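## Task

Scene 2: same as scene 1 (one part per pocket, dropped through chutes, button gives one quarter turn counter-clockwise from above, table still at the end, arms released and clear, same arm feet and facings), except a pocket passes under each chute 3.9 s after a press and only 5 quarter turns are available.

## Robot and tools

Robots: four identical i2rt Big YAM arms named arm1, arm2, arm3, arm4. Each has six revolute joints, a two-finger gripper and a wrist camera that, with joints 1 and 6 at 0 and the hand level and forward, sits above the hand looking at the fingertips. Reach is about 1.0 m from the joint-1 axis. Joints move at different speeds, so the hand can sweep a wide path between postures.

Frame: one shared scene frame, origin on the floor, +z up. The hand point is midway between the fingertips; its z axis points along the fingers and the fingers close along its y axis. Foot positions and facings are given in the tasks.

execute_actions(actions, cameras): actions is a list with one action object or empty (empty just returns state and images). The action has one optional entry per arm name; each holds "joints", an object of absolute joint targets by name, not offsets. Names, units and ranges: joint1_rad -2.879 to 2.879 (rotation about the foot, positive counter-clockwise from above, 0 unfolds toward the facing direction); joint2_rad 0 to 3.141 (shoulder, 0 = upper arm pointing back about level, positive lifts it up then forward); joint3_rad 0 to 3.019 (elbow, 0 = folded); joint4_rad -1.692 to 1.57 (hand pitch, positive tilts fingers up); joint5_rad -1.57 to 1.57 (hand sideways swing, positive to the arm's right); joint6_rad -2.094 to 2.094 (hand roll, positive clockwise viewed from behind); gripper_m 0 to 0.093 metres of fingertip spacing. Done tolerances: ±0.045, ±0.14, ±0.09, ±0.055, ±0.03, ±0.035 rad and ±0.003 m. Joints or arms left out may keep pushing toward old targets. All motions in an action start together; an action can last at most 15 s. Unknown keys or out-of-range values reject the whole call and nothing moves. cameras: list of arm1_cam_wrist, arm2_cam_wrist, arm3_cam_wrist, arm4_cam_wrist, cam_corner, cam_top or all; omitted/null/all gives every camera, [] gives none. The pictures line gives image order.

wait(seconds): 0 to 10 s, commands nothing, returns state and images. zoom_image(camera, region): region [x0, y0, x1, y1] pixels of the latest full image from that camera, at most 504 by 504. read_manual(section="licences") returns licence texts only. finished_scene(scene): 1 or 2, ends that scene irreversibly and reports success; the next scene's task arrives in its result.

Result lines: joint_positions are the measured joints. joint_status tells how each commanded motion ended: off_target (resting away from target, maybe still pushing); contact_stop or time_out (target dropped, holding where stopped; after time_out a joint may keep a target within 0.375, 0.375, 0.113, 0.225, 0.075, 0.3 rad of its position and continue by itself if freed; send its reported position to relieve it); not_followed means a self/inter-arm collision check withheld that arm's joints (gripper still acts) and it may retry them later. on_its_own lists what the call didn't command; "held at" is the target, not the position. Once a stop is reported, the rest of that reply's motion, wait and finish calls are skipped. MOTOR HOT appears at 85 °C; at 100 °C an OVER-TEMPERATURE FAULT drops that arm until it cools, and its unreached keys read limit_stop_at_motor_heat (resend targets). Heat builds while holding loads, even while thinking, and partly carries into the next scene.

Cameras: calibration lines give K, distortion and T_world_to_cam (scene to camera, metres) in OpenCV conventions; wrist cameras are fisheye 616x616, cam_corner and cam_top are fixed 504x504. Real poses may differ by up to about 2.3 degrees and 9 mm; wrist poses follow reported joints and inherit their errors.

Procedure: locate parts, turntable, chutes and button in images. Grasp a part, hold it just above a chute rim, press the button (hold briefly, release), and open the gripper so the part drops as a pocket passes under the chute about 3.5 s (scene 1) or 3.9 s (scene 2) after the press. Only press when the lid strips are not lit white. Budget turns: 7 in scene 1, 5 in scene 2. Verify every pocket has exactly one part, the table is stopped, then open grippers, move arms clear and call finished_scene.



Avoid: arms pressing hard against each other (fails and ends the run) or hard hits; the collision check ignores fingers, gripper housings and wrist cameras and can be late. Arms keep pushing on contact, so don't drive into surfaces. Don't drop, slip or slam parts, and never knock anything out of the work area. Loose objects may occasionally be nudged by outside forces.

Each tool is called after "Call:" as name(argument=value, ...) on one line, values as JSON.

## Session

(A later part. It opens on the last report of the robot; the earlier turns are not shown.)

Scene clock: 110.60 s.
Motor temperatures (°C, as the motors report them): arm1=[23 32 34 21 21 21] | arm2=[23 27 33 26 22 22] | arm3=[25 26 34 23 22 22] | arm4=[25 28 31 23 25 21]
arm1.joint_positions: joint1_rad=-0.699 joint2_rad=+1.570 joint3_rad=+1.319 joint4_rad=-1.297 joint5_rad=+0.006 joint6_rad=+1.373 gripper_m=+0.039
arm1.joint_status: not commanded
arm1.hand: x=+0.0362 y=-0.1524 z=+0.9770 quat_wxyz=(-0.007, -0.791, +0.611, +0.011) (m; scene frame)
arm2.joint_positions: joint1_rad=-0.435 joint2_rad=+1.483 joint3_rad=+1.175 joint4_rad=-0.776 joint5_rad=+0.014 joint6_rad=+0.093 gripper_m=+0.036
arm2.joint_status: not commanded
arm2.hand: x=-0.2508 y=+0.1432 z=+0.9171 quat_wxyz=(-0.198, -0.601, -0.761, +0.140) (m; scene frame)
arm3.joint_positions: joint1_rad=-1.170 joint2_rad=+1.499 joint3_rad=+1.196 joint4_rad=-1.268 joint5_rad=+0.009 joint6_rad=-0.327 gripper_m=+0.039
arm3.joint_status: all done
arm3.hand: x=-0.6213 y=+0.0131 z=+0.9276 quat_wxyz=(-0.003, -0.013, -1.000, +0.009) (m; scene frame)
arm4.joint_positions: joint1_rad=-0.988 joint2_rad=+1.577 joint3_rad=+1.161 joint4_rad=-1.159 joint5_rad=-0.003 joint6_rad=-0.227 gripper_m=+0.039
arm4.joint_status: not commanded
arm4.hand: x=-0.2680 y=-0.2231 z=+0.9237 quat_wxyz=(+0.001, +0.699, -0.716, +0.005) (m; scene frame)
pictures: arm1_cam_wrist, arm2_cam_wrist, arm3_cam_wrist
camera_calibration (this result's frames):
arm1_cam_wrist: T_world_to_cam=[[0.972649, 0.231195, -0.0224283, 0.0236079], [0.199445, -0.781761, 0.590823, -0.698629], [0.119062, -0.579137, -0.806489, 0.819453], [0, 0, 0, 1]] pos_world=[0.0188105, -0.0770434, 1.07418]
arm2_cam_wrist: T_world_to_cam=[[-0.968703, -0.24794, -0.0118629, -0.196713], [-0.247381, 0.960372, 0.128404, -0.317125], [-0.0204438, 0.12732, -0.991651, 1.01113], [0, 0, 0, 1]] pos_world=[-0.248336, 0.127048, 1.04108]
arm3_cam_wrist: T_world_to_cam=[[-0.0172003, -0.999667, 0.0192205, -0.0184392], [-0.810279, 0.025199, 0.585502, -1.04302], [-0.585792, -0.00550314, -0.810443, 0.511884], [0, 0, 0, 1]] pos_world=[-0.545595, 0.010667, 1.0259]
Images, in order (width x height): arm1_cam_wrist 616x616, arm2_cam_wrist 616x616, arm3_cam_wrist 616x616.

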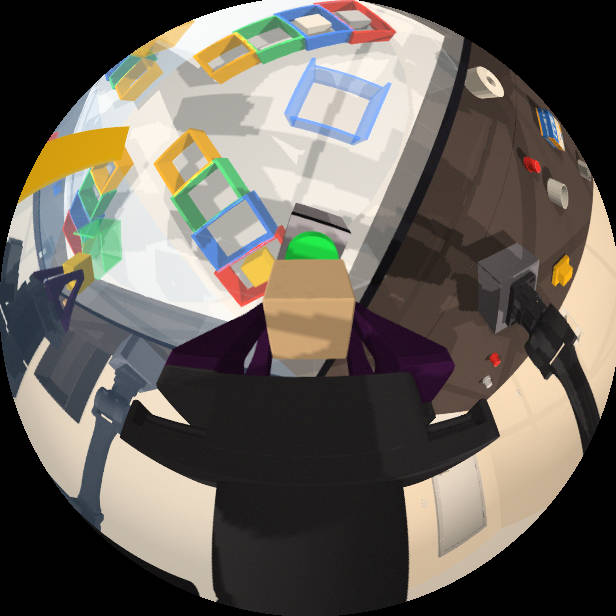

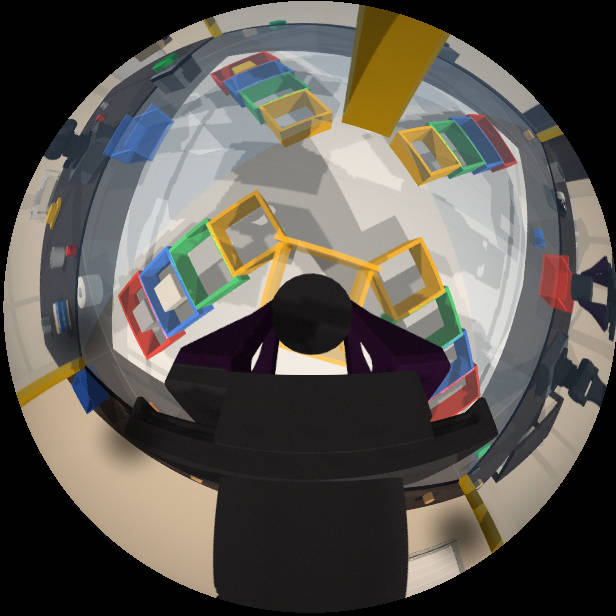

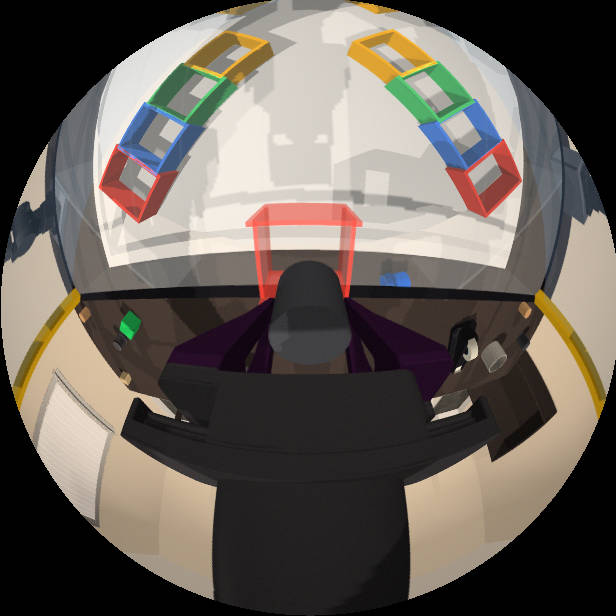

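Call:
execute_actions(actions=[{"arm1":{"joints":{"joint2_rad":1.71}}}], cameras=[])

Call:
execute_actions(actions=[{"arm1":{"joints":{"joint1_rad":-0.98,"joint2_rad":1.59,"joint4_rad":-1.187}}}], cameras=[])

Call:
execute_actions(actions=[{"arm1":{"joints":{"joint2_rad":1.675}}}], cameras=[])

Call:
wait(seconds=0.82)

Call:
execute_actions(actions=[{"arm1":{"joints":{"gripper_m":0.093}},"arm2":{"joints":{"gripper_m":0.08}},"arm3":{"joints":{"gripper_m":0.093}},"arm4":{"joints":{"gripper_m":0.093}}}], cameras=[])

Call:
execute_actions(actions=[{"arm1":{"joints":{"joint2_rad":1.1,"joint3_rad":0.9,"joint4_rad":-1.35,"joint6_rad":0.6}},"arm2":{"joints":{"joint2_rad":1.0,"joint3_rad":1.05,"joint4_rad":-1.0,"joint6_rad":0}},"arm3":{"joints":{"joint2_rad":0.75,"joint3_rad":0.95,"joint4_rad":-1.6}},"arm4":{"joints":{"joint2_rad":1.15,"joint3_rad":1.05,"joint4_rad":-1.4,"joint6_rad":0}}}], cameras=["cam_top"])

Call:
execute_actions(actions=[{"arm1":{"joints":{"joint1_rad":-2.14,"joint6_rad":0}},"arm2":{"joints":{"joint1_rad":0.607}},"arm3":{"joints":{"joint1_rad":0.23}},"arm4":{"joints":{"joint1_rad":-2.372}}}], cameras=["cam_top"])

Scene clock: 132.57 s.
Motor temperatures (°C, as the motors report them): arm1=[23 33 35 21 21 21] | arm2=[23 28 34 26 22 22] | arm3=[25 27 35 23 22 22] | arm4=[25 29 31 23 25 21]
arm1.joint_positions: joint1_rad=-0.699 joint2_rad=+1.667 joint3_rad=+1.331 joint4_rad=-1.302 joint5_rad=+0.005 joint6_rad=+1.373 gripper_m=+0.039
arm1.joint_status: all done
arm1.hand: x=+0.0310 y=-0.1529 z=+0.9382 quat_wxyz=(+0.022, -0.791, +0.611, -0.023) (m; scene frame)
arm2.joint_positions: joint1_rad=-0.435 joint2_rad=+1.483 joint3_rad=+1.175 joint4_rad=-0.776 joint5_rad=+0.014 joint6_rad=+0.093 gripper_m=+0.036
arm2.joint_status: not commanded
arm2.hand: x=-0.2508 y=+0.1432 z=+0.9171 quat_wxyz=(-0.198, -0.601, -0.761, +0.140) (m; scene frame)
arm3.joint_positions: joint1_rad=-1.170 joint2_rad=+1.499 joint3_rad=+1.196 joint4_rad=-1.268 joint5_rad=+0.009 joint6_rad=-0.327 gripper_m=+0.039
arm3.joint_status: not commanded
arm3.hand: x=-0.6213 y=+0.0131 z=+0.9276 quat_wxyz=(-0.003, -0.013, -1.000, +0.009) (m; scene frame)
arm4.joint_positions: joint1_rad=-0.988 joint2_rad=+1.577 joint3_rad=+1.161 joint4_rad=-1.159 joint5_rad=-0.003 joint6_rad=-0.227 gripper_m=+0.039
arm4.joint_status: not commanded
arm4.hand: x=-0.2680 y=-0.2231 z=+0.9237 quat_wxyz=(+0.001, +0.699, -0.716, +0.005) (m; scene frame)
pictures: none
No camera images: the call's "cameras" was empty. Leave "cameras" out to get every camera's image.

Scene clock: 133.80 s.
Motor temperatures (°C, as the motors report them): arm1=[23 33 35 21 21 21] | arm2=[23 28 34 26 22 22] | arm3=[25 27 35 23 22 22] | arm4=[25 29 31 23 25 21]
arm1.joint_positions: joint1_rad=-0.979 joint2_rad=+1.583 joint3_rad=+1.330 joint4_rad=-1.200 joint5_rad=+0.009 joint6_rad=+1.373 gripper_m=+0.039
arm1.joint_status: all done
arm1.hand: x=+0.0200 y=-0.0162 z=+0.9769 quat_wxyz=(-0.030, -0.697, +0.715, +0.052) (m; scene frame)
arm2.joint_positions: joint1_rad=-0.435 joint2_rad=+1.483 joint3_rad=+1.175 joint4_rad=-0.776 joint5_rad=+0.014 joint6_rad=+0.093 gripper_m=+0.036
arm2.joint_status: not commanded
arm2.hand: x=-0.2508 y=+0.1432 z=+0.9171 quat_wxyz=(-0.198, -0.601, -0.761, +0.140) (m; scene frame)
arm3.joint_positions: joint1_rad=-1.170 joint2_rad=+1.499 joint3_rad=+1.196 joint4_rad=-1.268 joint5_rad=+0.009 joint6_rad=-0.327 gripper_m=+0.039
arm3.joint_status: not commanded
arm3.hand: x=-0.6213 y=+0.0131 z=+0.9276 quat_wxyz=(-0.003, -0.013, -1.000, +0.009) (m; scene frame)
arm4.joint_positions: joint1_rad=-0.988 joint2_rad=+1.577 joint3_rad=+1.161 joint4_rad=-1.159 joint5_rad=-0.003 joint6_rad=-0.227 gripper_m=+0.039
arm4.joint_status: not commanded
arm4.hand: x=-0.2680 y=-0.2231 z=+0.9237 quat_wxyz=(+0.001, +0.699, -0.716, +0.005) (m; scene frame)
pictures: none
No camera images: the call's "cameras" was empty. Leave "cameras" out to get every camera's image.

Scene clock: 134.73 s.
Motor temperatures (°C, as the motors report them): arm1=[23 33 34 21 21 21] | arm2=[23 28 34 26 22 22] | arm3=[25 27 35 23 22 22] | arm4=[25 29 31 23 25 21]
arm1.joint_positions: joint1_rad=-0.979 joint2_rad=+1.674 joint3_rad=+1.325 joint4_rad=-1.199 joint5_rad=+0.009 joint6_rad=+1.373 gripper_m=+0.039
arm1.joint_status: all done
arm1.hand: x=+0.0203 y=-0.0163 z=+0.9321 quat_wxyz=(-0.004, -0.698, +0.716, +0.012) (m; scene frame)
arm2.joint_positions: joint1_rad=-0.435 joint2_rad=+1.483 joint3_rad=+1.175 joint4_rad=-0.776 joint5_rad=+0.014 joint6_rad=+0.093 gripper_m=+0.036
arm2.joint_status: not commanded
arm2.hand: x=-0.2508 y=+0.1432 z=+0.9171 quat_wxyz=(-0.198, -0.601, -0.761, +0.140) (m; scene frame)
arm3.joint_positions: joint1_rad=-1.170 joint2_rad=+1.499 joint3_rad=+1.196 joint4_rad=-1.268 joint5_rad=+0.009 joint6_rad=-0.327 gripper_m=+0.039
arm3.joint_status: not commanded
arm3.hand: x=-0.6213 y=+0.0131 z=+0.9276 quat_wxyz=(-0.003, -0.013, -1.000, +0.009) (m; scene frame)
arm4.joint_positions: joint1_rad=-0.988 joint2_rad=+1.577 joint3_rad=+1.161 joint4_rad=-1.159 joint5_rad=-0.003 joint6_rad=-0.227 gripper_m=+0.039
arm4.joint_status: not commanded
arm4.hand: x=-0.2680 y=-0.2231 z=+0.9237 quat_wxyz=(+0.001, +0.699, -0.716, +0.005) (m; scene frame)
pictures: none
No camera images: the call's "cameras" was empty. Leave "cameras" out to get every camera's image.

Scene clock: 135.57 s.
Motor temperatures (°C, as the motors report them): arm1=[23 33 34 21 21 21] | arm2=[23 28 34 26 22 22] | arm3=[25 27 35 23 22 22] | arm4=[25 29 31 23 25 21]
arm1.joint_positions: joint1_rad=-0.979 joint2_rad=+1.674 joint3_rad=+1.325 joint4_rad=-1.199 joint5_rad=+0.009 joint6_rad=+1.373 gripper_m=+0.039
arm1.joint_status: all done
arm1.hand: x=+0.0203 y=-0.0163 z=+0.9321 quat_wxyz=(-0.004, -0.698, +0.716, +0.012) (m; scene frame)
arm2.joint_positions: joint1_rad=-0.435 joint2_rad=+1.483 joint3_rad=+1.175 joint4_rad=-0.776 joint5_rad=+0.014 joint6_rad=+0.093 gripper_m=+0.036
arm2.joint_status: not commanded
arm2.hand: x=-0.2508 y=+0.1432 z=+0.9171 quat_wxyz=(-0.198, -0.601, -0.761, +0.140) (m; scene frame)
arm3.joint_positions: joint1_rad=-1.170 joint2_rad=+1.499 joint3_rad=+1.196 joint4_rad=-1.268 joint5_rad=+0.009 joint6_rad=-0.327 gripper_m=+0.039
arm3.joint_status: not commanded
arm3.hand: x=-0.6213 y=+0.0131 z=+0.9276 quat_wxyz=(-0.003, -0.013, -1.000, +0.009) (m; scene frame)
arm4.joint_positions: joint1_rad=-0.988 joint2_rad=+1.577 joint3_rad=+1.161 joint4_rad=-1.159 joint5_rad=-0.003 joint6_rad=-0.227 gripper_m=+0.039
arm4.joint_status: not commanded
arm4.hand: x=-0.2680 y=-0.2231 z=+0.9237 quat_wxyz=(+0.001, +0.699, -0.716, +0.005) (m; scene frame)
wait: 0.83 s; at rest by 0.27 s
pictures: arm1_cam_wrist, arm2_cam_wrist, arm3_cam_wrist, arm4_cam_wrist, cam_corner, cam_top
camera_calibration (this result's frames):
arm1_cam_wrist: T_world_to_cam=[[0.998646, -0.0473987, -0.0214447, 0.000716231], [-0.0256847, -0.80767, 0.589076, -0.556813], [-0.0452417, -0.587727, -0.807793, 0.868346], [0, 0, 0, 1]] pos_world=[0.0242686, 0.0606632, 1.02946]
arm2_cam_wrist: T_world_to_cam=[[-0.968703, -0.24794, -0.0118629, -0.196713], [-0.247381, 0.960372, 0.128404, -0.317125], [-0.0204438, 0.12732, -0.991651, 1.01113], [0, 0, 0, 1]] pos_world=[-0.248336, 0.127048, 1.04108]
arm3_cam_wrist: T_world_to_cam=[[-0.0172003, -0.999667, 0.0192205, -0.0184392], [-0.810279, 0.025199, 0.585502, -1.04302], [-0.585792, -0.00550314, -0.810443, 0.511884], [0, 0, 0, 1]] pos_world=[-0.545595, 0.010667, 1.0259]
arm4_cam_wrist: T_world_to_cam=[[0.999335, -0.0361477, 0.0047749, 0.260165], [-0.0318713, -0.802386, 0.595954, -0.735347], [-0.0177111, -0.59571, -0.803004, 0.726177], [0, 0, 0, 1]] pos_world=[-0.270567, -0.148036, 1.02011]
Images, in order (width x height): arm1_cam_wrist 616x616, arm2_cam_wrist 616x616, arm3_cam_wrist 616x616, arm4_cam_wrist 616x616, cam_corner 504x504, cam_top 504x504.

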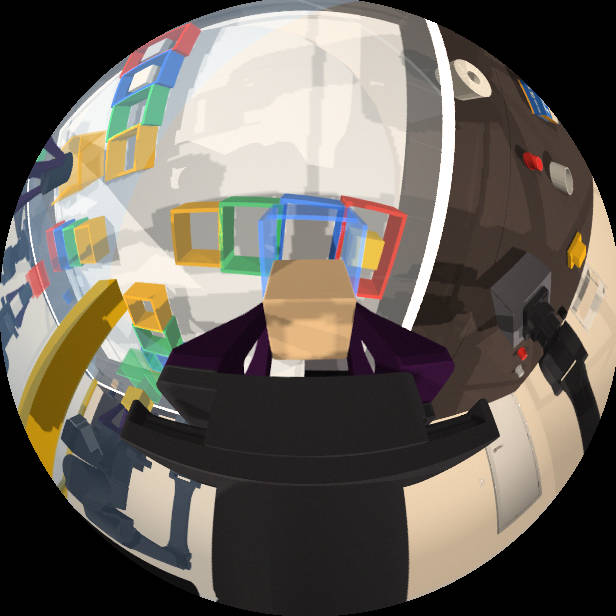

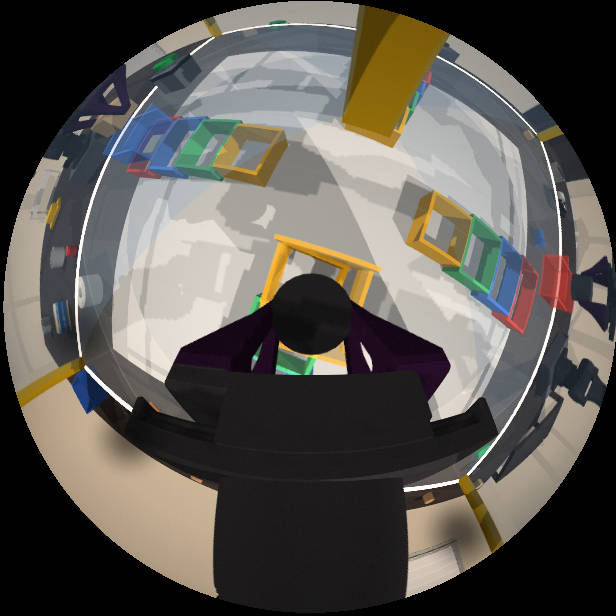

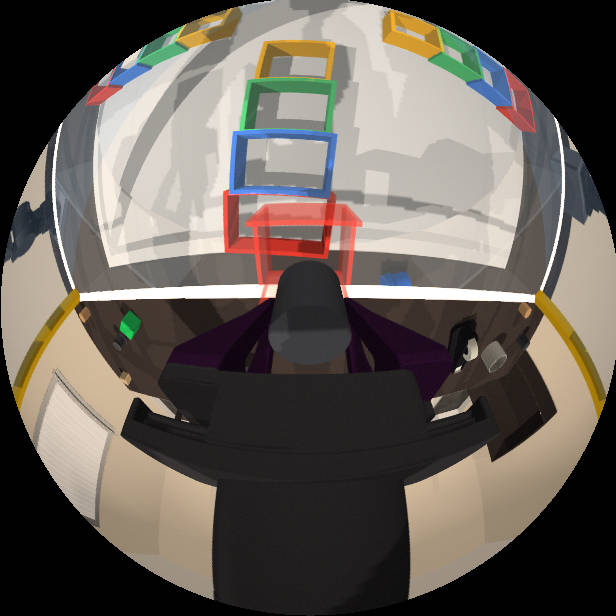

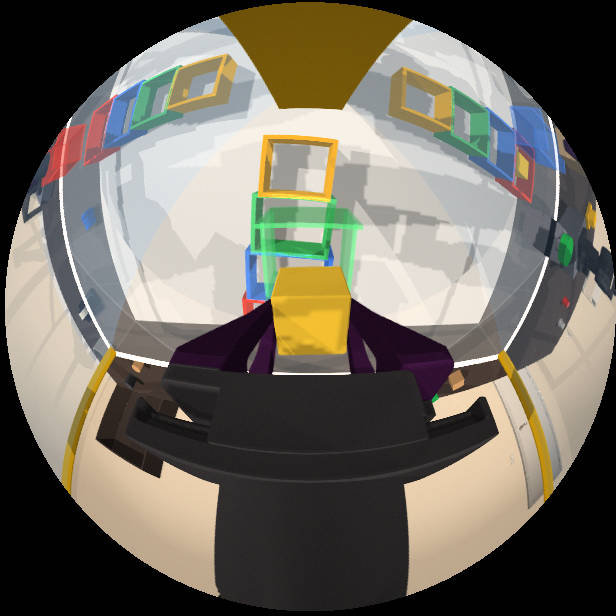

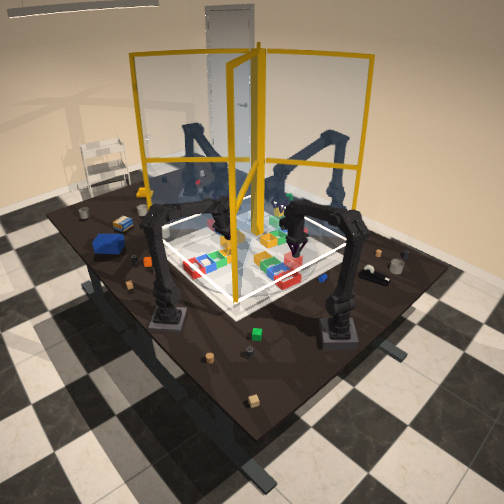

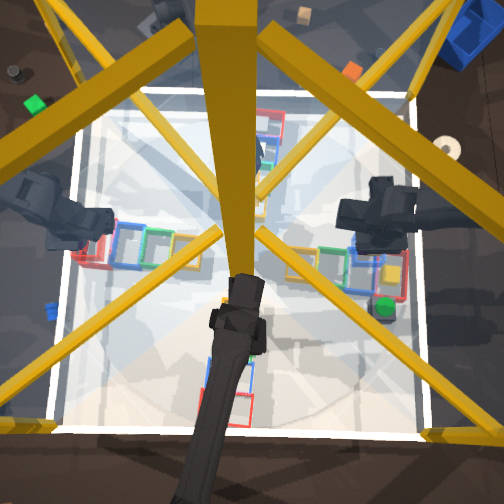

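Scene clock: 136.23 s.
Motor temperatures (°C, as the motors report them): arm1=[23 33 34 21 21 21] | arm2=[23 28 34 26 22 22] | arm3=[25 27 35 23 22 22] | arm4=[25 29 31 23 25 21]
arm1.joint_positions: joint1_rad=-0.979 joint2_rad=+1.674 joint3_rad=+1.325 joint4_rad=-1.199 joint5_rad=+0.009 joint6_rad=+1.373 gripper_m=+0.093
arm1.joint_status: all done
arm1.hand: x=+0.0203 y=-0.0163 z=+0.9321 quat_wxyz=(-0.004, -0.698, +0.716, +0.012) (m; scene frame)
arm2.joint_positions: joint1_rad=-0.435 joint2_rad=+1.483 joint3_rad=+1.175 joint4_rad=-0.774 joint5_rad=+0.014 joint6_rad=+0.093 gripper_m=+0.080
arm2.joint_status: all done
arm2.hand: x=-0.2507 y=+0.1429 z=+0.9172 quat_wxyz=(-0.198, -0.601, -0.761, +0.140) (m; scene frame)
arm3.joint_positions: joint1_rad=-1.170 joint2_rad=+1.499 joint3_rad=+1.196 joint4_rad=-1.268 joint5_rad=+0.009 joint6_rad=-0.327 gripper_m=+0.093
arm3.joint_status: all done
arm3.hand: x=-0.6213 y=+0.0131 z=+0.9276 quat_wxyz=(-0.003, -0.013, -1.000, +0.009) (m; scene frame)
arm4.joint_positions: joint1_rad=-0.988 joint2_rad=+1.576 joint3_rad=+1.161 joint4_rad=-1.159 joint5_rad=-0.003 joint6_rad=-0.227 gripper_m=+0.093
arm4.joint_status: all done
arm4.hand: x=-0.2680 y=-0.2231 z=+0.9239 quat_wxyz=(+0.001, +0.699, -0.716, +0.005) (m; scene frame)
pictures: none
No camera images: the call's "cameras" was empty. Leave "cameras" out to get every camera's image.

Scene clock: 137.97 s.
Motor temperatures (°C, as the motors report them): arm1=[23 33 34 21 21 21] | arm2=[23 28 34 26 22 22] | arm3=[25 27 35 23 22 22] | arm4=[25 29 31 23 25 21]
arm1.joint_positions: joint1_rad=-0.979 joint2_rad=+1.091 joint3_rad=+0.912 joint4_rad=-1.341 joint5_rad=+0.009 joint6_rad=+0.609 gripper_m=+0.093
arm1.joint_status: all done
arm1.hand: x=+0.2127 y=-0.0598 z=+0.9924 quat_wxyz=(-0.002, -0.914, +0.404, +0.027) (m; scene frame)
arm2.joint_positions: joint1_rad=-0.434 joint2_rad=+0.983 joint3_rad=+1.048 joint4_rad=-0.991 joint5_rad=+0.012 joint6_rad=+0.008 gripper_m=+0.080
arm2.joint_status: all done
arm2.hand: x=-0.2941 y=+0.2745 z=+1.0485 quat_wxyz=(-0.255, -0.555, -0.768, +0.191) (m; scene frame)
arm3.joint_positions: joint1_rad=-1.170 joint2_rad=+0.746 joint3_rad=+0.949 joint4_rad=-1.595 joint5_rad=+0.009 joint6_rad=-0.327 gripper_m=+0.093
arm3.joint_status: all done
arm3.hand: x=-0.8283 y=+0.0900 z=+1.0439 quat_wxyz=(-0.087, -0.013, -0.995, +0.039) (m; scene frame)
arm4.joint_positions: joint1_rad=-0.988 joint2_rad=+1.137 joint3_rad=+1.048 joint4_rad=-1.387 joint5_rad=-0.003 joint6_rad=-0.014 gripper_m=+0.093
arm4.joint_status: all done
arm4.hand: x=-0.2968 y=-0.3311 z=+1.0395 quat_wxyz=(-0.039, +0.618, -0.785, -0.025) (m; scene frame)
pictures: cam_top
Images, in order (width x height): cam_top 504x504.

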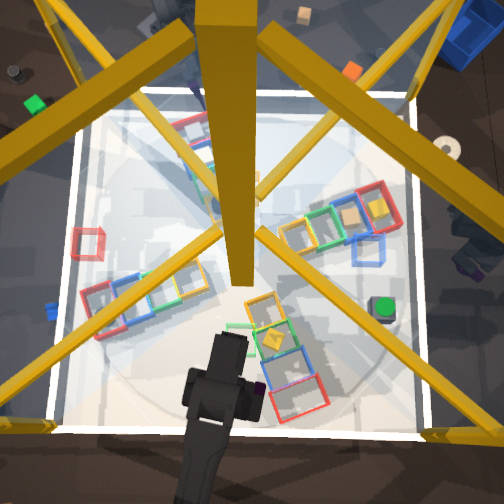

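Scene clock: 139.67 s.
Motor temperatures (°C, as the motors report them): arm1=[23 32 34 21 21 21] | arm2=[23 27 34 26 22 22] | arm3=[25 27 35 22 22 22] | arm4=[25 28 31 23 25 21]
arm1.joint_positions: joint1_rad=-2.140 joint2_rad=+1.091 joint3_rad=+0.912 joint4_rad=-1.341 joint5_rad=+0.007 joint6_rad=+0.009 gripper_m=+0.093
arm1.joint_status: all done
arm1.hand: x=+0.4472 y=+0.1636 z=+0.9913 quat_wxyz=(+0.018, -0.767, +0.641, +0.018) (m; scene frame)
arm2.joint_positions: joint1_rad=+0.606 joint2_rad=+0.985 joint3_rad=+1.048 joint4_rad=-0.991 joint5_rad=+0.014 joint6_rad=+0.007 gripper_m=+0.080
arm2.joint_status: all done
arm2.hand: x=-0.0313 y=+0.5691 z=+1.0455 quat_wxyz=(-0.312, -0.100, -0.944, +0.039) (m; scene frame)
arm3.joint_positions: joint1_rad=+0.226 joint2_rad=+0.746 joint3_rad=+0.949 joint4_rad=-1.595 joint5_rad=+0.009 joint6_rad=-0.327 gripper_m=+0.093
arm3.joint_status: all done
arm3.hand: x=-0.9163 y=+0.3419 z=+1.0404 quat_wxyz=(-0.085, +0.630, -0.771, -0.020) (m; scene frame)
arm4.joint_positions: joint1_rad=-2.368 joint2_rad=+1.140 joint3_rad=+1.048 joint4_rad=-1.387 joint5_rad=-0.002 joint6_rad=-0.012 gripper_m=+0.093
arm4.joint_status: all done
arm4.hand: x=-0.0505 y=-0.6688 z=+1.0422 quat_wxyz=(-0.050, -0.024, -0.998, +0.003) (m; scene frame)
pictures: cam_top
Images, in order (width x height): cam_top 504x504.

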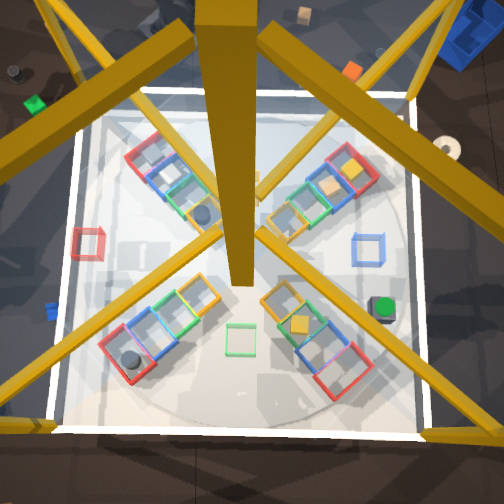

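Call:
execute_actions(actions=[{"arm1":{"joints":{"joint2_rad":1.42,"joint3_rad":0.655,"joint4_rad":-0.787}},"arm2":{"joints":{"joint1_rad":0.48,"joint2_rad":1.45,"joint3_rad":0.8,"joint4_rad":-0.415,"joint6_rad":0.2}},"arm3":{"joints":{"joint2_rad":1.52,"joint3_rad":0.915,"joint4_rad":-0.945}},"arm4":{"joints":{"joint2_rad":1.73,"joint3_rad":1.012,"joint4_rad":-0.835}}}], cameras=["arm1_cam_wrist","arm2_cam_wrist","arm3_cam_wrist","arm4_cam_wrist"])

Scene clock: 151.70 s.
Motor temperatures (°C, as the motors report them): arm1=[23 32 34 21 21 21] | arm2=[23 27 34 26 22 22] | arm3=[25 26 35 22 22 22] | arm4=[25 28 31 23 25 21]
arm1.joint_positions: joint1_rad=-2.140 joint2_rad=+1.426 joint3_rad=+0.652 joint4_rad=-0.801 joint5_rad=+0.007 joint6_rad=+0.009 gripper_m=+0.093
arm1.joint_status: all done
arm1.hand: x=+0.4447 y=+0.1738 z=+0.8090 quat_wxyz=(+0.000, -0.767, +0.641, -0.004) (m; scene frame)
arm2.joint_positions: joint1_rad=+0.475 joint2_rad=+1.451 joint3_rad=+0.795 joint4_rad=-0.428 joint5_rad=+0.014 joint6_rad=+0.192 gripper_m=+0.080
arm2.joint_status: all done
arm2.hand: x=+0.0142 y=+0.4972 z=+0.7988 quat_wxyz=(-0.239, -0.252, -0.937, +0.026) (m; scene frame)
arm3.joint_positions: joint1_rad=+0.226 joint2_rad=+1.517 joint3_rad=+0.914 joint4_rad=-0.954 joint5_rad=+0.009 joint6_rad=-0.327 gripper_m=+0.093
arm3.joint_status: all done
arm3.hand: x=-0.8239 y=+0.4945 z=+0.8170 quat_wxyz=(-0.008, +0.633, -0.774, +0.009) (m; scene frame)
arm4.joint_positions: joint1_rad=-2.368 joint2_rad=+1.733 joint3_rad=+1.013 joint4_rad=-0.850 joint5_rad=-0.002 joint6_rad=-0.012 gripper_m=+0.093
arm4.joint_status: all done
arm4.hand: x=+0.0602 y=-0.6764 z=+0.8157 quat_wxyz=(-0.005, -0.024, -1.000, +0.001) (m; scene frame)
pictures: arm1_cam_wrist, arm2_cam_wrist, arm3_cam_wrist, arm4_cam_wrist
camera_calibration (this result's frames):
arm1_cam_wrist: T_world_to_cam=[[0.987721, 0.156102, 0.00629259, -0.469733], [0.120877, -0.789112, 0.602238, -0.398903], [0.0989763, -0.594082, -0.798292, 0.829123], [0, 0, 0, 1]] pos_world=[0.43012, 0.251114, 0.905072]
arm2_cam_wrist: T_world_to_cam=[[-0.476682, -0.877135, -0.0583842, 0.489385], [-0.874239, 0.466056, 0.136004, -0.327772], [-0.0920837, 0.115873, -0.988986, 0.858798], [0, 0, 0, 1]] pos_world=[0.0258114, 0.482505, 0.92249]
arm3_cam_wrist: T_world_to_cam=[[0.981328, -0.19079, 0.0243972, 0.879955], [-0.168195, -0.789659, 0.590041, -0.226192], [-0.0933087, -0.583127, -0.807004, 0.994785], [0, 0, 0, 1]] pos_world=[-0.808747, 0.569359, 0.91479]
arm4_cam_wrist: T_world_to_cam=[[-0.0598798, -0.998203, 0.00225913, -0.668605], [-0.812038, 0.0500282, 0.581456, -0.38888], [-0.580524, 0.032983, -0.813575, 0.843008], [0, 0, 0, 1]] pos_world=[0.133565, -0.675754, 0.913477]
Images, in order (width x height): arm1_cam_wrist 616x616, arm2_cam_wrist 616x616, arm3_cam_wrist 616x616, arm4_cam_wrist 616x616.

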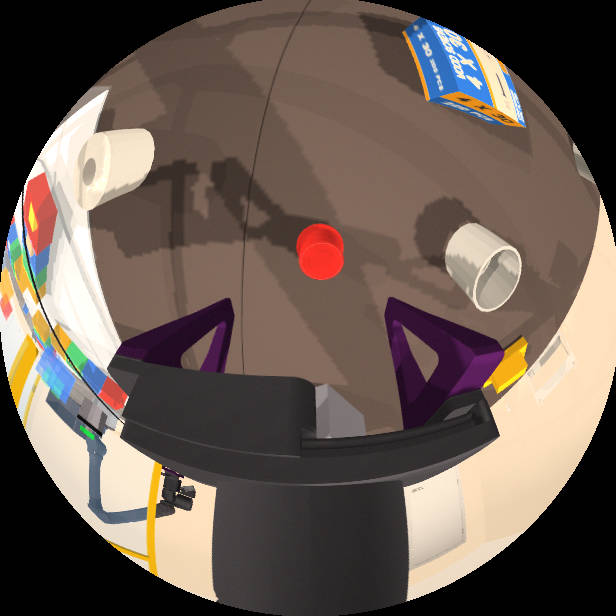

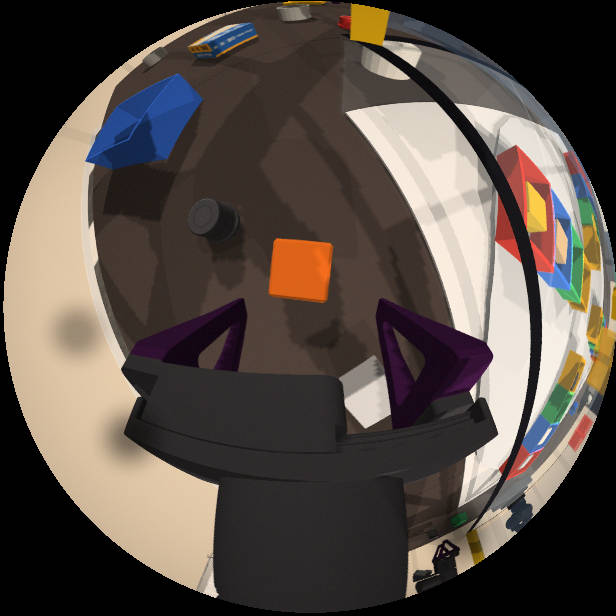

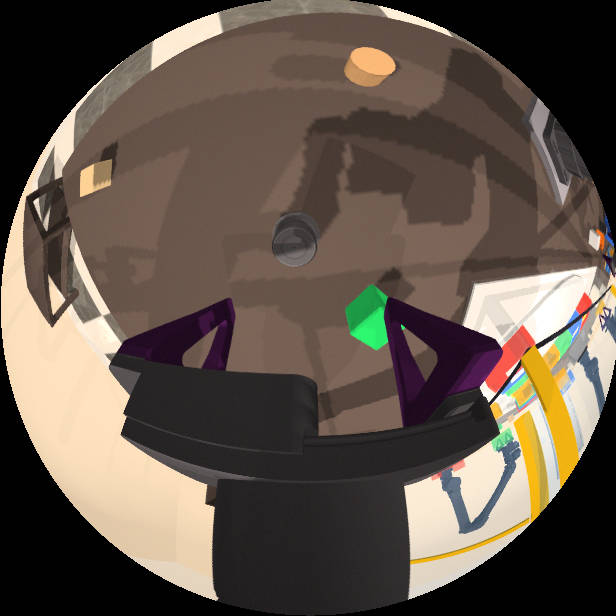

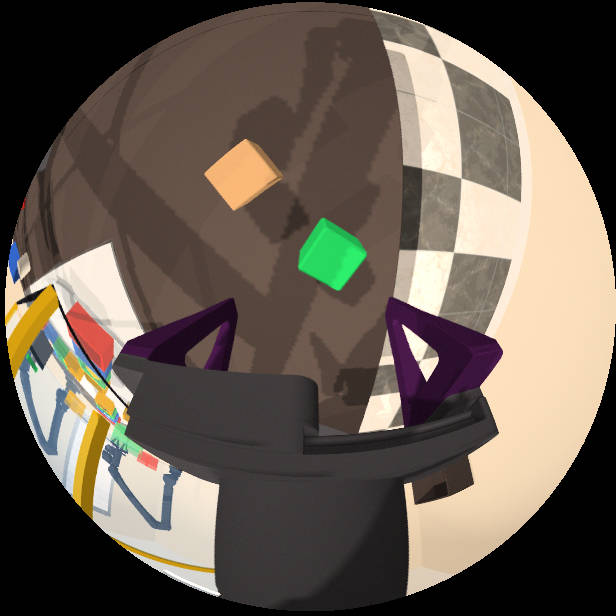

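Call:
execute_actions(actions=[{"arm1":{"joints":{"joint1_rad":-2.172,"joint2_rad":1.52,"joint3_rad":0.63,"joint4_rad":-0.67}},"arm2":{"joints":{"joint1_rad":0.5,"joint6_rad":0.28,"joint2_rad":1.53,"joint4_rad":-0.33}},"arm3":{"joints":{"joint1_rad":0.28,"joint2_rad":1.6,"joint4_rad":-0.86}},"arm4":{"joints":{"joint1_rad":-2.41,"joint6_rad":0.5,"joint2_rad":1.8,"joint4_rad":-0.77}}}])

Scene clock: 183.33 s.
Motor temperatures (°C, as the motors report them): arm1=[23 32 33 21 21 21] | arm2=[23 27 33 26 22 22] | arm3=[25 27 34 23 22 22] | arm4=[25 29 30 23 25 22]
arm1.joint_positions: joint1_rad=-2.168 joint2_rad=+1.516 joint3_rad=+0.637 joint4_rad=-0.685 joint5_rad=+0.007 joint6_rad=+0.008 gripper_m=+0.093
arm1.joint_status: all done
arm1.hand: x=+0.4520 y=+0.1832 z=+0.7791 quat_wxyz=(+0.004, -0.758, +0.652, +0.001) (m; scene frame)
arm2.joint_positions: joint1_rad=+0.493 joint2_rad=+1.513 joint3_rad=+0.795 joint4_rad=-0.343 joint5_rad=+0.014 joint6_rad=+0.272 gripper_m=+0.080
arm2.joint_status: all done
arm2.hand: x=+0.0299 y=+0.5007 z=+0.7810 quat_wxyz=(-0.251, -0.280, -0.926, +0.014) (m; scene frame)
arm3.joint_positions: joint1_rad=+0.281 joint2_rad=+1.597 joint3_rad=+0.914 joint4_rad=-0.870 joint5_rad=+0.009 joint6_rad=-0.327 gripper_m=+0.093
arm3.joint_status: all done
arm3.hand: x=-0.8363 y=+0.5162 z=+0.7871 quat_wxyz=(-0.010, +0.654, -0.757, +0.008) (m; scene frame)
arm4.joint_positions: joint1_rad=-2.405 joint2_rad=+1.785 joint3_rad=+1.013 joint4_rad=-0.785 joint5_rad=-0.002 joint6_rad=+0.486 gripper_m=+0.093
arm4.joint_status: all done
arm4.hand: x=+0.0674 y=-0.6933 z=+0.7940 quat_wxyz=(-0.011, -0.287, -0.958, -0.001) (m; scene frame)
pictures: arm1_cam_wrist, arm2_cam_wrist, arm3_cam_wrist, arm4_cam_wrist, cam_corner, cam_top
camera_calibration (this result's frames):
arm1_cam_wrist: T_world_to_cam=[[0.991749, 0.128055, 0.00597642, -0.474639], [0.0996129, -0.799142, 0.592831, -0.355583], [0.0806909, -0.587345, -0.805304, 0.822638], [0, 0, 0, 1]] pos_world=[0.439764, 0.259791, 0.876111]
arm2_cam_wrist: T_world_to_cam=[[-0.518858, -0.848956, -0.100306, 0.518788], [-0.853364, 0.507431, 0.119518, -0.321785], [-0.0505673, 0.14761, -0.987752, 0.82405], [0, 0, 0, 1]] pos_world=[0.0362476, 0.482074, 0.904454]
arm3_cam_wrist: T_world_to_cam=[[0.990292, -0.136657, 0.0254246, 0.875668], [-0.12544, -0.799797, 0.587017, -0.150156], [-0.0598853, -0.584508, -0.809175, 1.01258], [0, 0, 0, 1]] pos_world=[-0.825364, 0.591434, 0.885237]
arm4_cam_wrist: T_world_to_cam=[[-0.56016, -0.828336, -0.00892766, -0.524587], [-0.682044, 0.45506, 0.572482, -0.0903937], [-0.470145, 0.326771, -0.819869, 1.03133], [0, 0, 0, 1]] pos_world=[0.129372, -0.73041, 0.892624]
Images, in order (width x height): arm1_cam_wrist 616x616, arm2_cam_wrist 616x616, arm3_cam_wrist 616x616, arm4_cam_wrist 616x616, cam_corner 504x504, cam_top 504x504.

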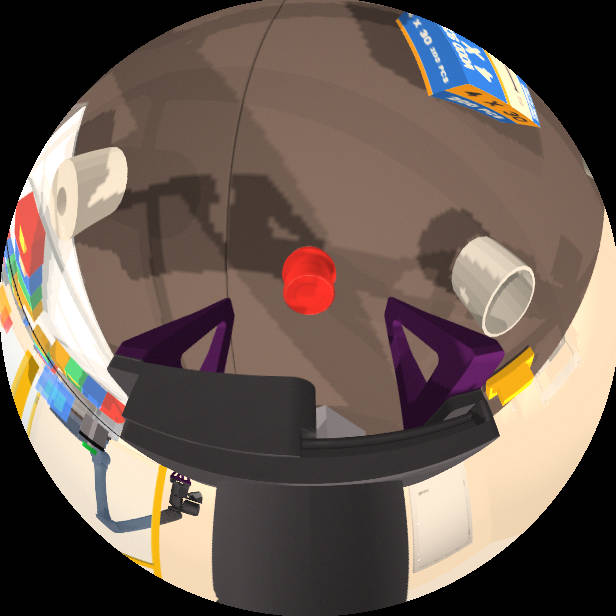

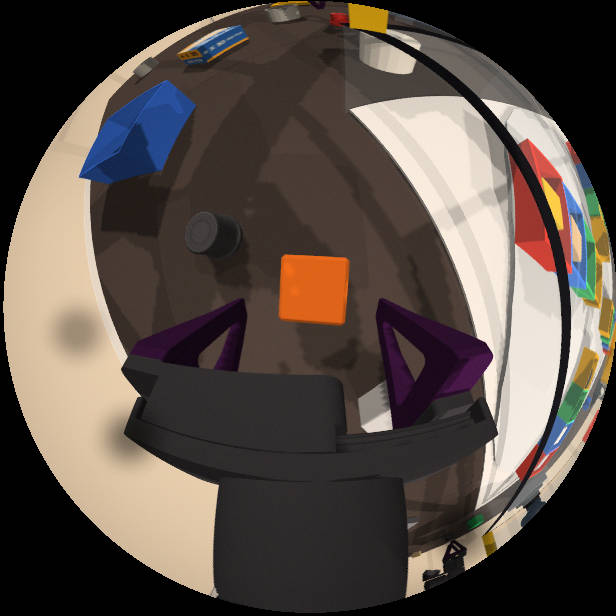

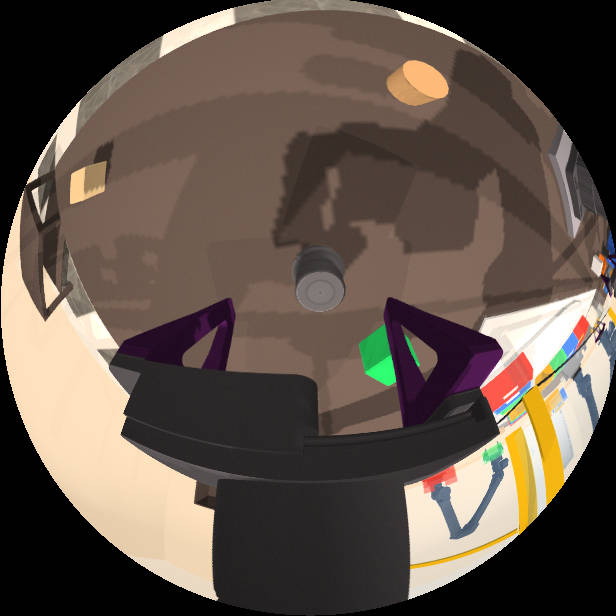

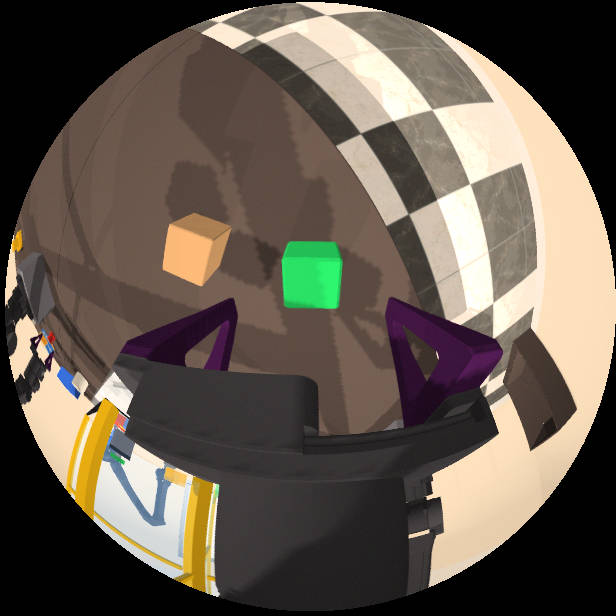

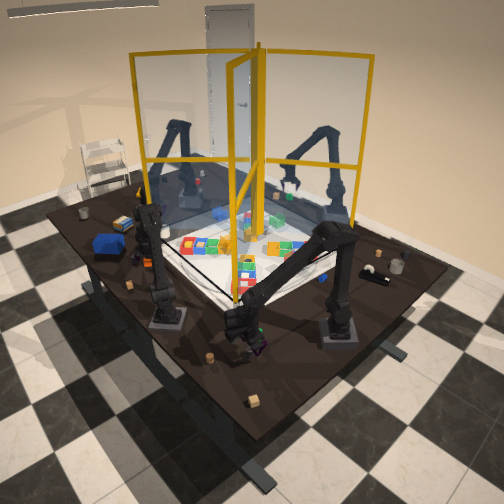

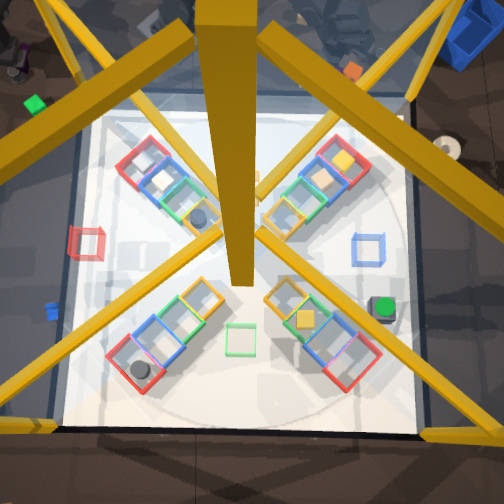

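Call:
execute_actions(actions=[{"arm1":{"joints":{"joint2_rad":1.6,"joint3_rad":0.615,"joint4_rad":-0.575}},"arm2":{"joints":{"joint2_rad":1.6,"joint4_rad":-0.265,"joint6_rad":0.32}},"arm3":{"joints":{"joint1_rad":0.265,"joint2_rad":1.67,"joint3_rad":0.895,"joint4_rad":-0.79}},"arm4":{"joints":{"joint2_rad":1.88,"joint3_rad":0.99,"joint4_rad":-0.675}}}], cameras=["arm1_cam_wrist","arm2_cam_wrist","arm3_cam_wrist","arm4_cam_wrist"])

Scene clock: 193.77 s.
Motor temperatures (°C, as the motors report them): arm1=[23 32 32 21 21 21] | arm2=[23 27 33 26 22 22] | arm3=[25 27 33 23 22 22] | arm4=[25 29 30 23 25 22]
arm1.joint_positions: joint1_rad=-2.168 joint2_rad=+1.594 joint3_rad=+0.623 joint4_rad=-0.590 joint5_rad=+0.007 joint6_rad=+0.008 gripper_m=+0.093
arm1.joint_status: all done
arm1.hand: x=+0.4516 y=+0.1854 z=+0.7531 quat_wxyz=(+0.005, -0.758, +0.652, +0.002) (m; scene frame)
arm2.joint_positions: joint1_rad=+0.493 joint2_rad=+1.583 joint3_rad=+0.795 joint4_rad=-0.278 joint5_rad=+0.014 joint6_rad=+0.312 gripper_m=+0.080
arm2.joint_status: all done
arm2.hand: x=+0.0366 y=+0.4984 z=+0.7564 quat_wxyz=(-0.248, -0.299, -0.921, +0.009) (m; scene frame)
arm3.joint_positions: joint1_rad=+0.272 joint2_rad=+1.665 joint3_rad=+0.894 joint4_rad=-0.800 joint5_rad=+0.009 joint6_rad=-0.327 gripper_m=+0.093
arm3.joint_status: all done
arm3.hand: x=-0.8335 y=+0.5135 z=+0.7564 quat_wxyz=(-0.002, +0.651, -0.759, +0.011) (m; scene frame)
arm4.joint_positions: joint1_rad=-2.405 joint2_rad=+1.871 joint3_rad=+0.993 joint4_rad=-0.690 joint5_rad=-0.002 joint6_rad=+0.487 gripper_m=+0.093
arm4.joint_status: all done
arm4.hand: x=+0.0655 y=-0.6933 z=+0.7529 quat_wxyz=(-0.006, -0.288, -0.958, +0.000) (m; scene frame)
pictures: arm1_cam_wrist, arm2_cam_wrist, arm3_cam_wrist, arm4_cam_wrist
camera_calibration (this result's frames):
arm1_cam_wrist: T_world_to_cam=[[0.991753, 0.128028, 0.00588432, -0.474266], [0.0998906, -0.800926, 0.590372, -0.336352], [0.080297, -0.584916, -0.80711, 0.804138], [0, 0, 0, 1]] pos_world=[0.439384, 0.26168, 0.850391]
arm2_cam_wrist: T_world_to_cam=[[-0.547879, -0.828262, -0.117517, 0.521613], [-0.835404, 0.534323, 0.128835, -0.333074], [-0.0439174, 0.16876, -0.984678, 0.787358], [0, 0, 0, 1]] pos_world=[0.042108, 0.477127, 0.879505]
arm3_cam_wrist: T_world_to_cam=[[0.989253, -0.144843, 0.019974, 0.88076], [-0.127765, -0.789905, 0.599772, -0.150617], [-0.0710951, -0.595878, -0.799922, 0.975727], [0, 0, 0, 1]] pos_world=[-0.821169, 0.590013, 0.853249]
arm4_cam_wrist: T_world_to_cam=[[-0.560891, -0.82788, -0.00401767, -0.529324], [-0.675774, 0.455024, 0.579899, -0.0741394], [-0.478258, 0.327975, -0.814679, 0.994144], [0, 0, 0, 1]] pos_world=[0.128463, -0.730536, 0.850774]
Images, in order (width x height): arm1_cam_wrist 616x616, arm2_cam_wrist 616x616, arm3_cam_wrist 616x616, arm4_cam_wrist 616x616.

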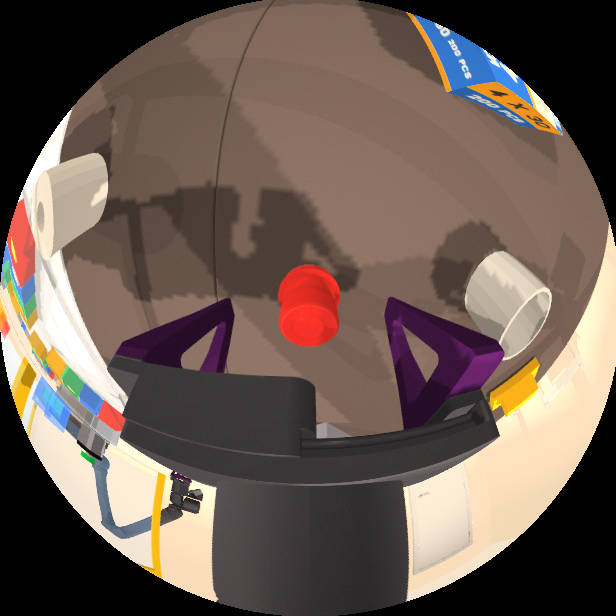

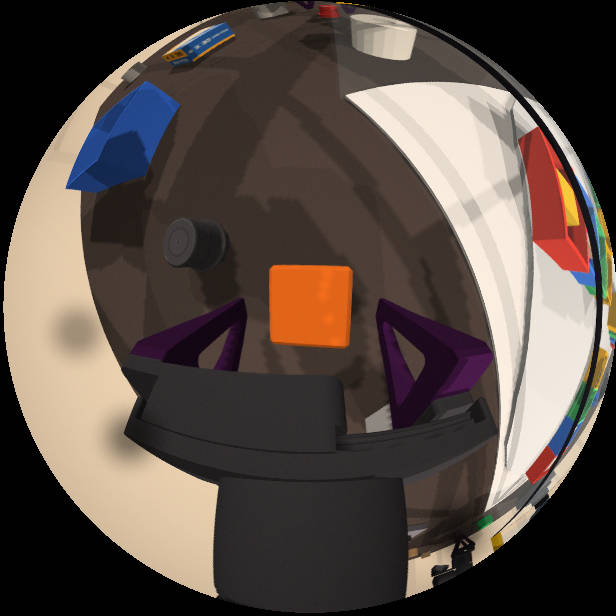

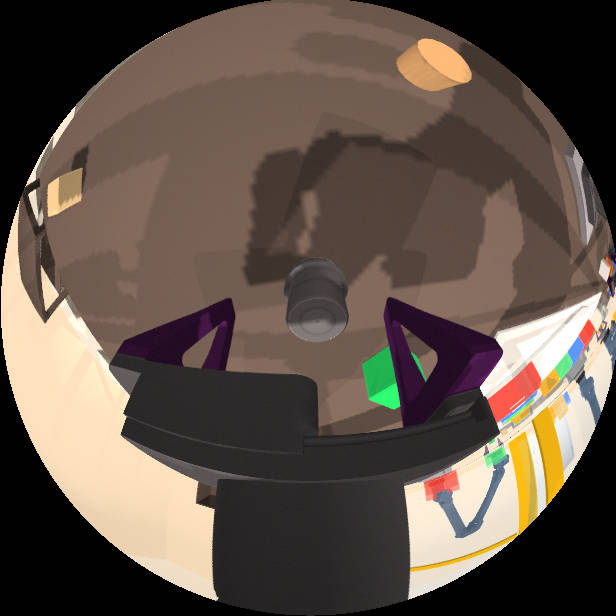

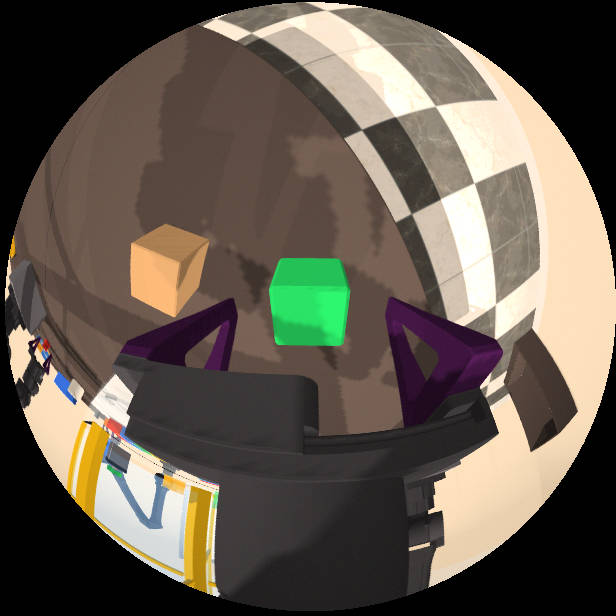

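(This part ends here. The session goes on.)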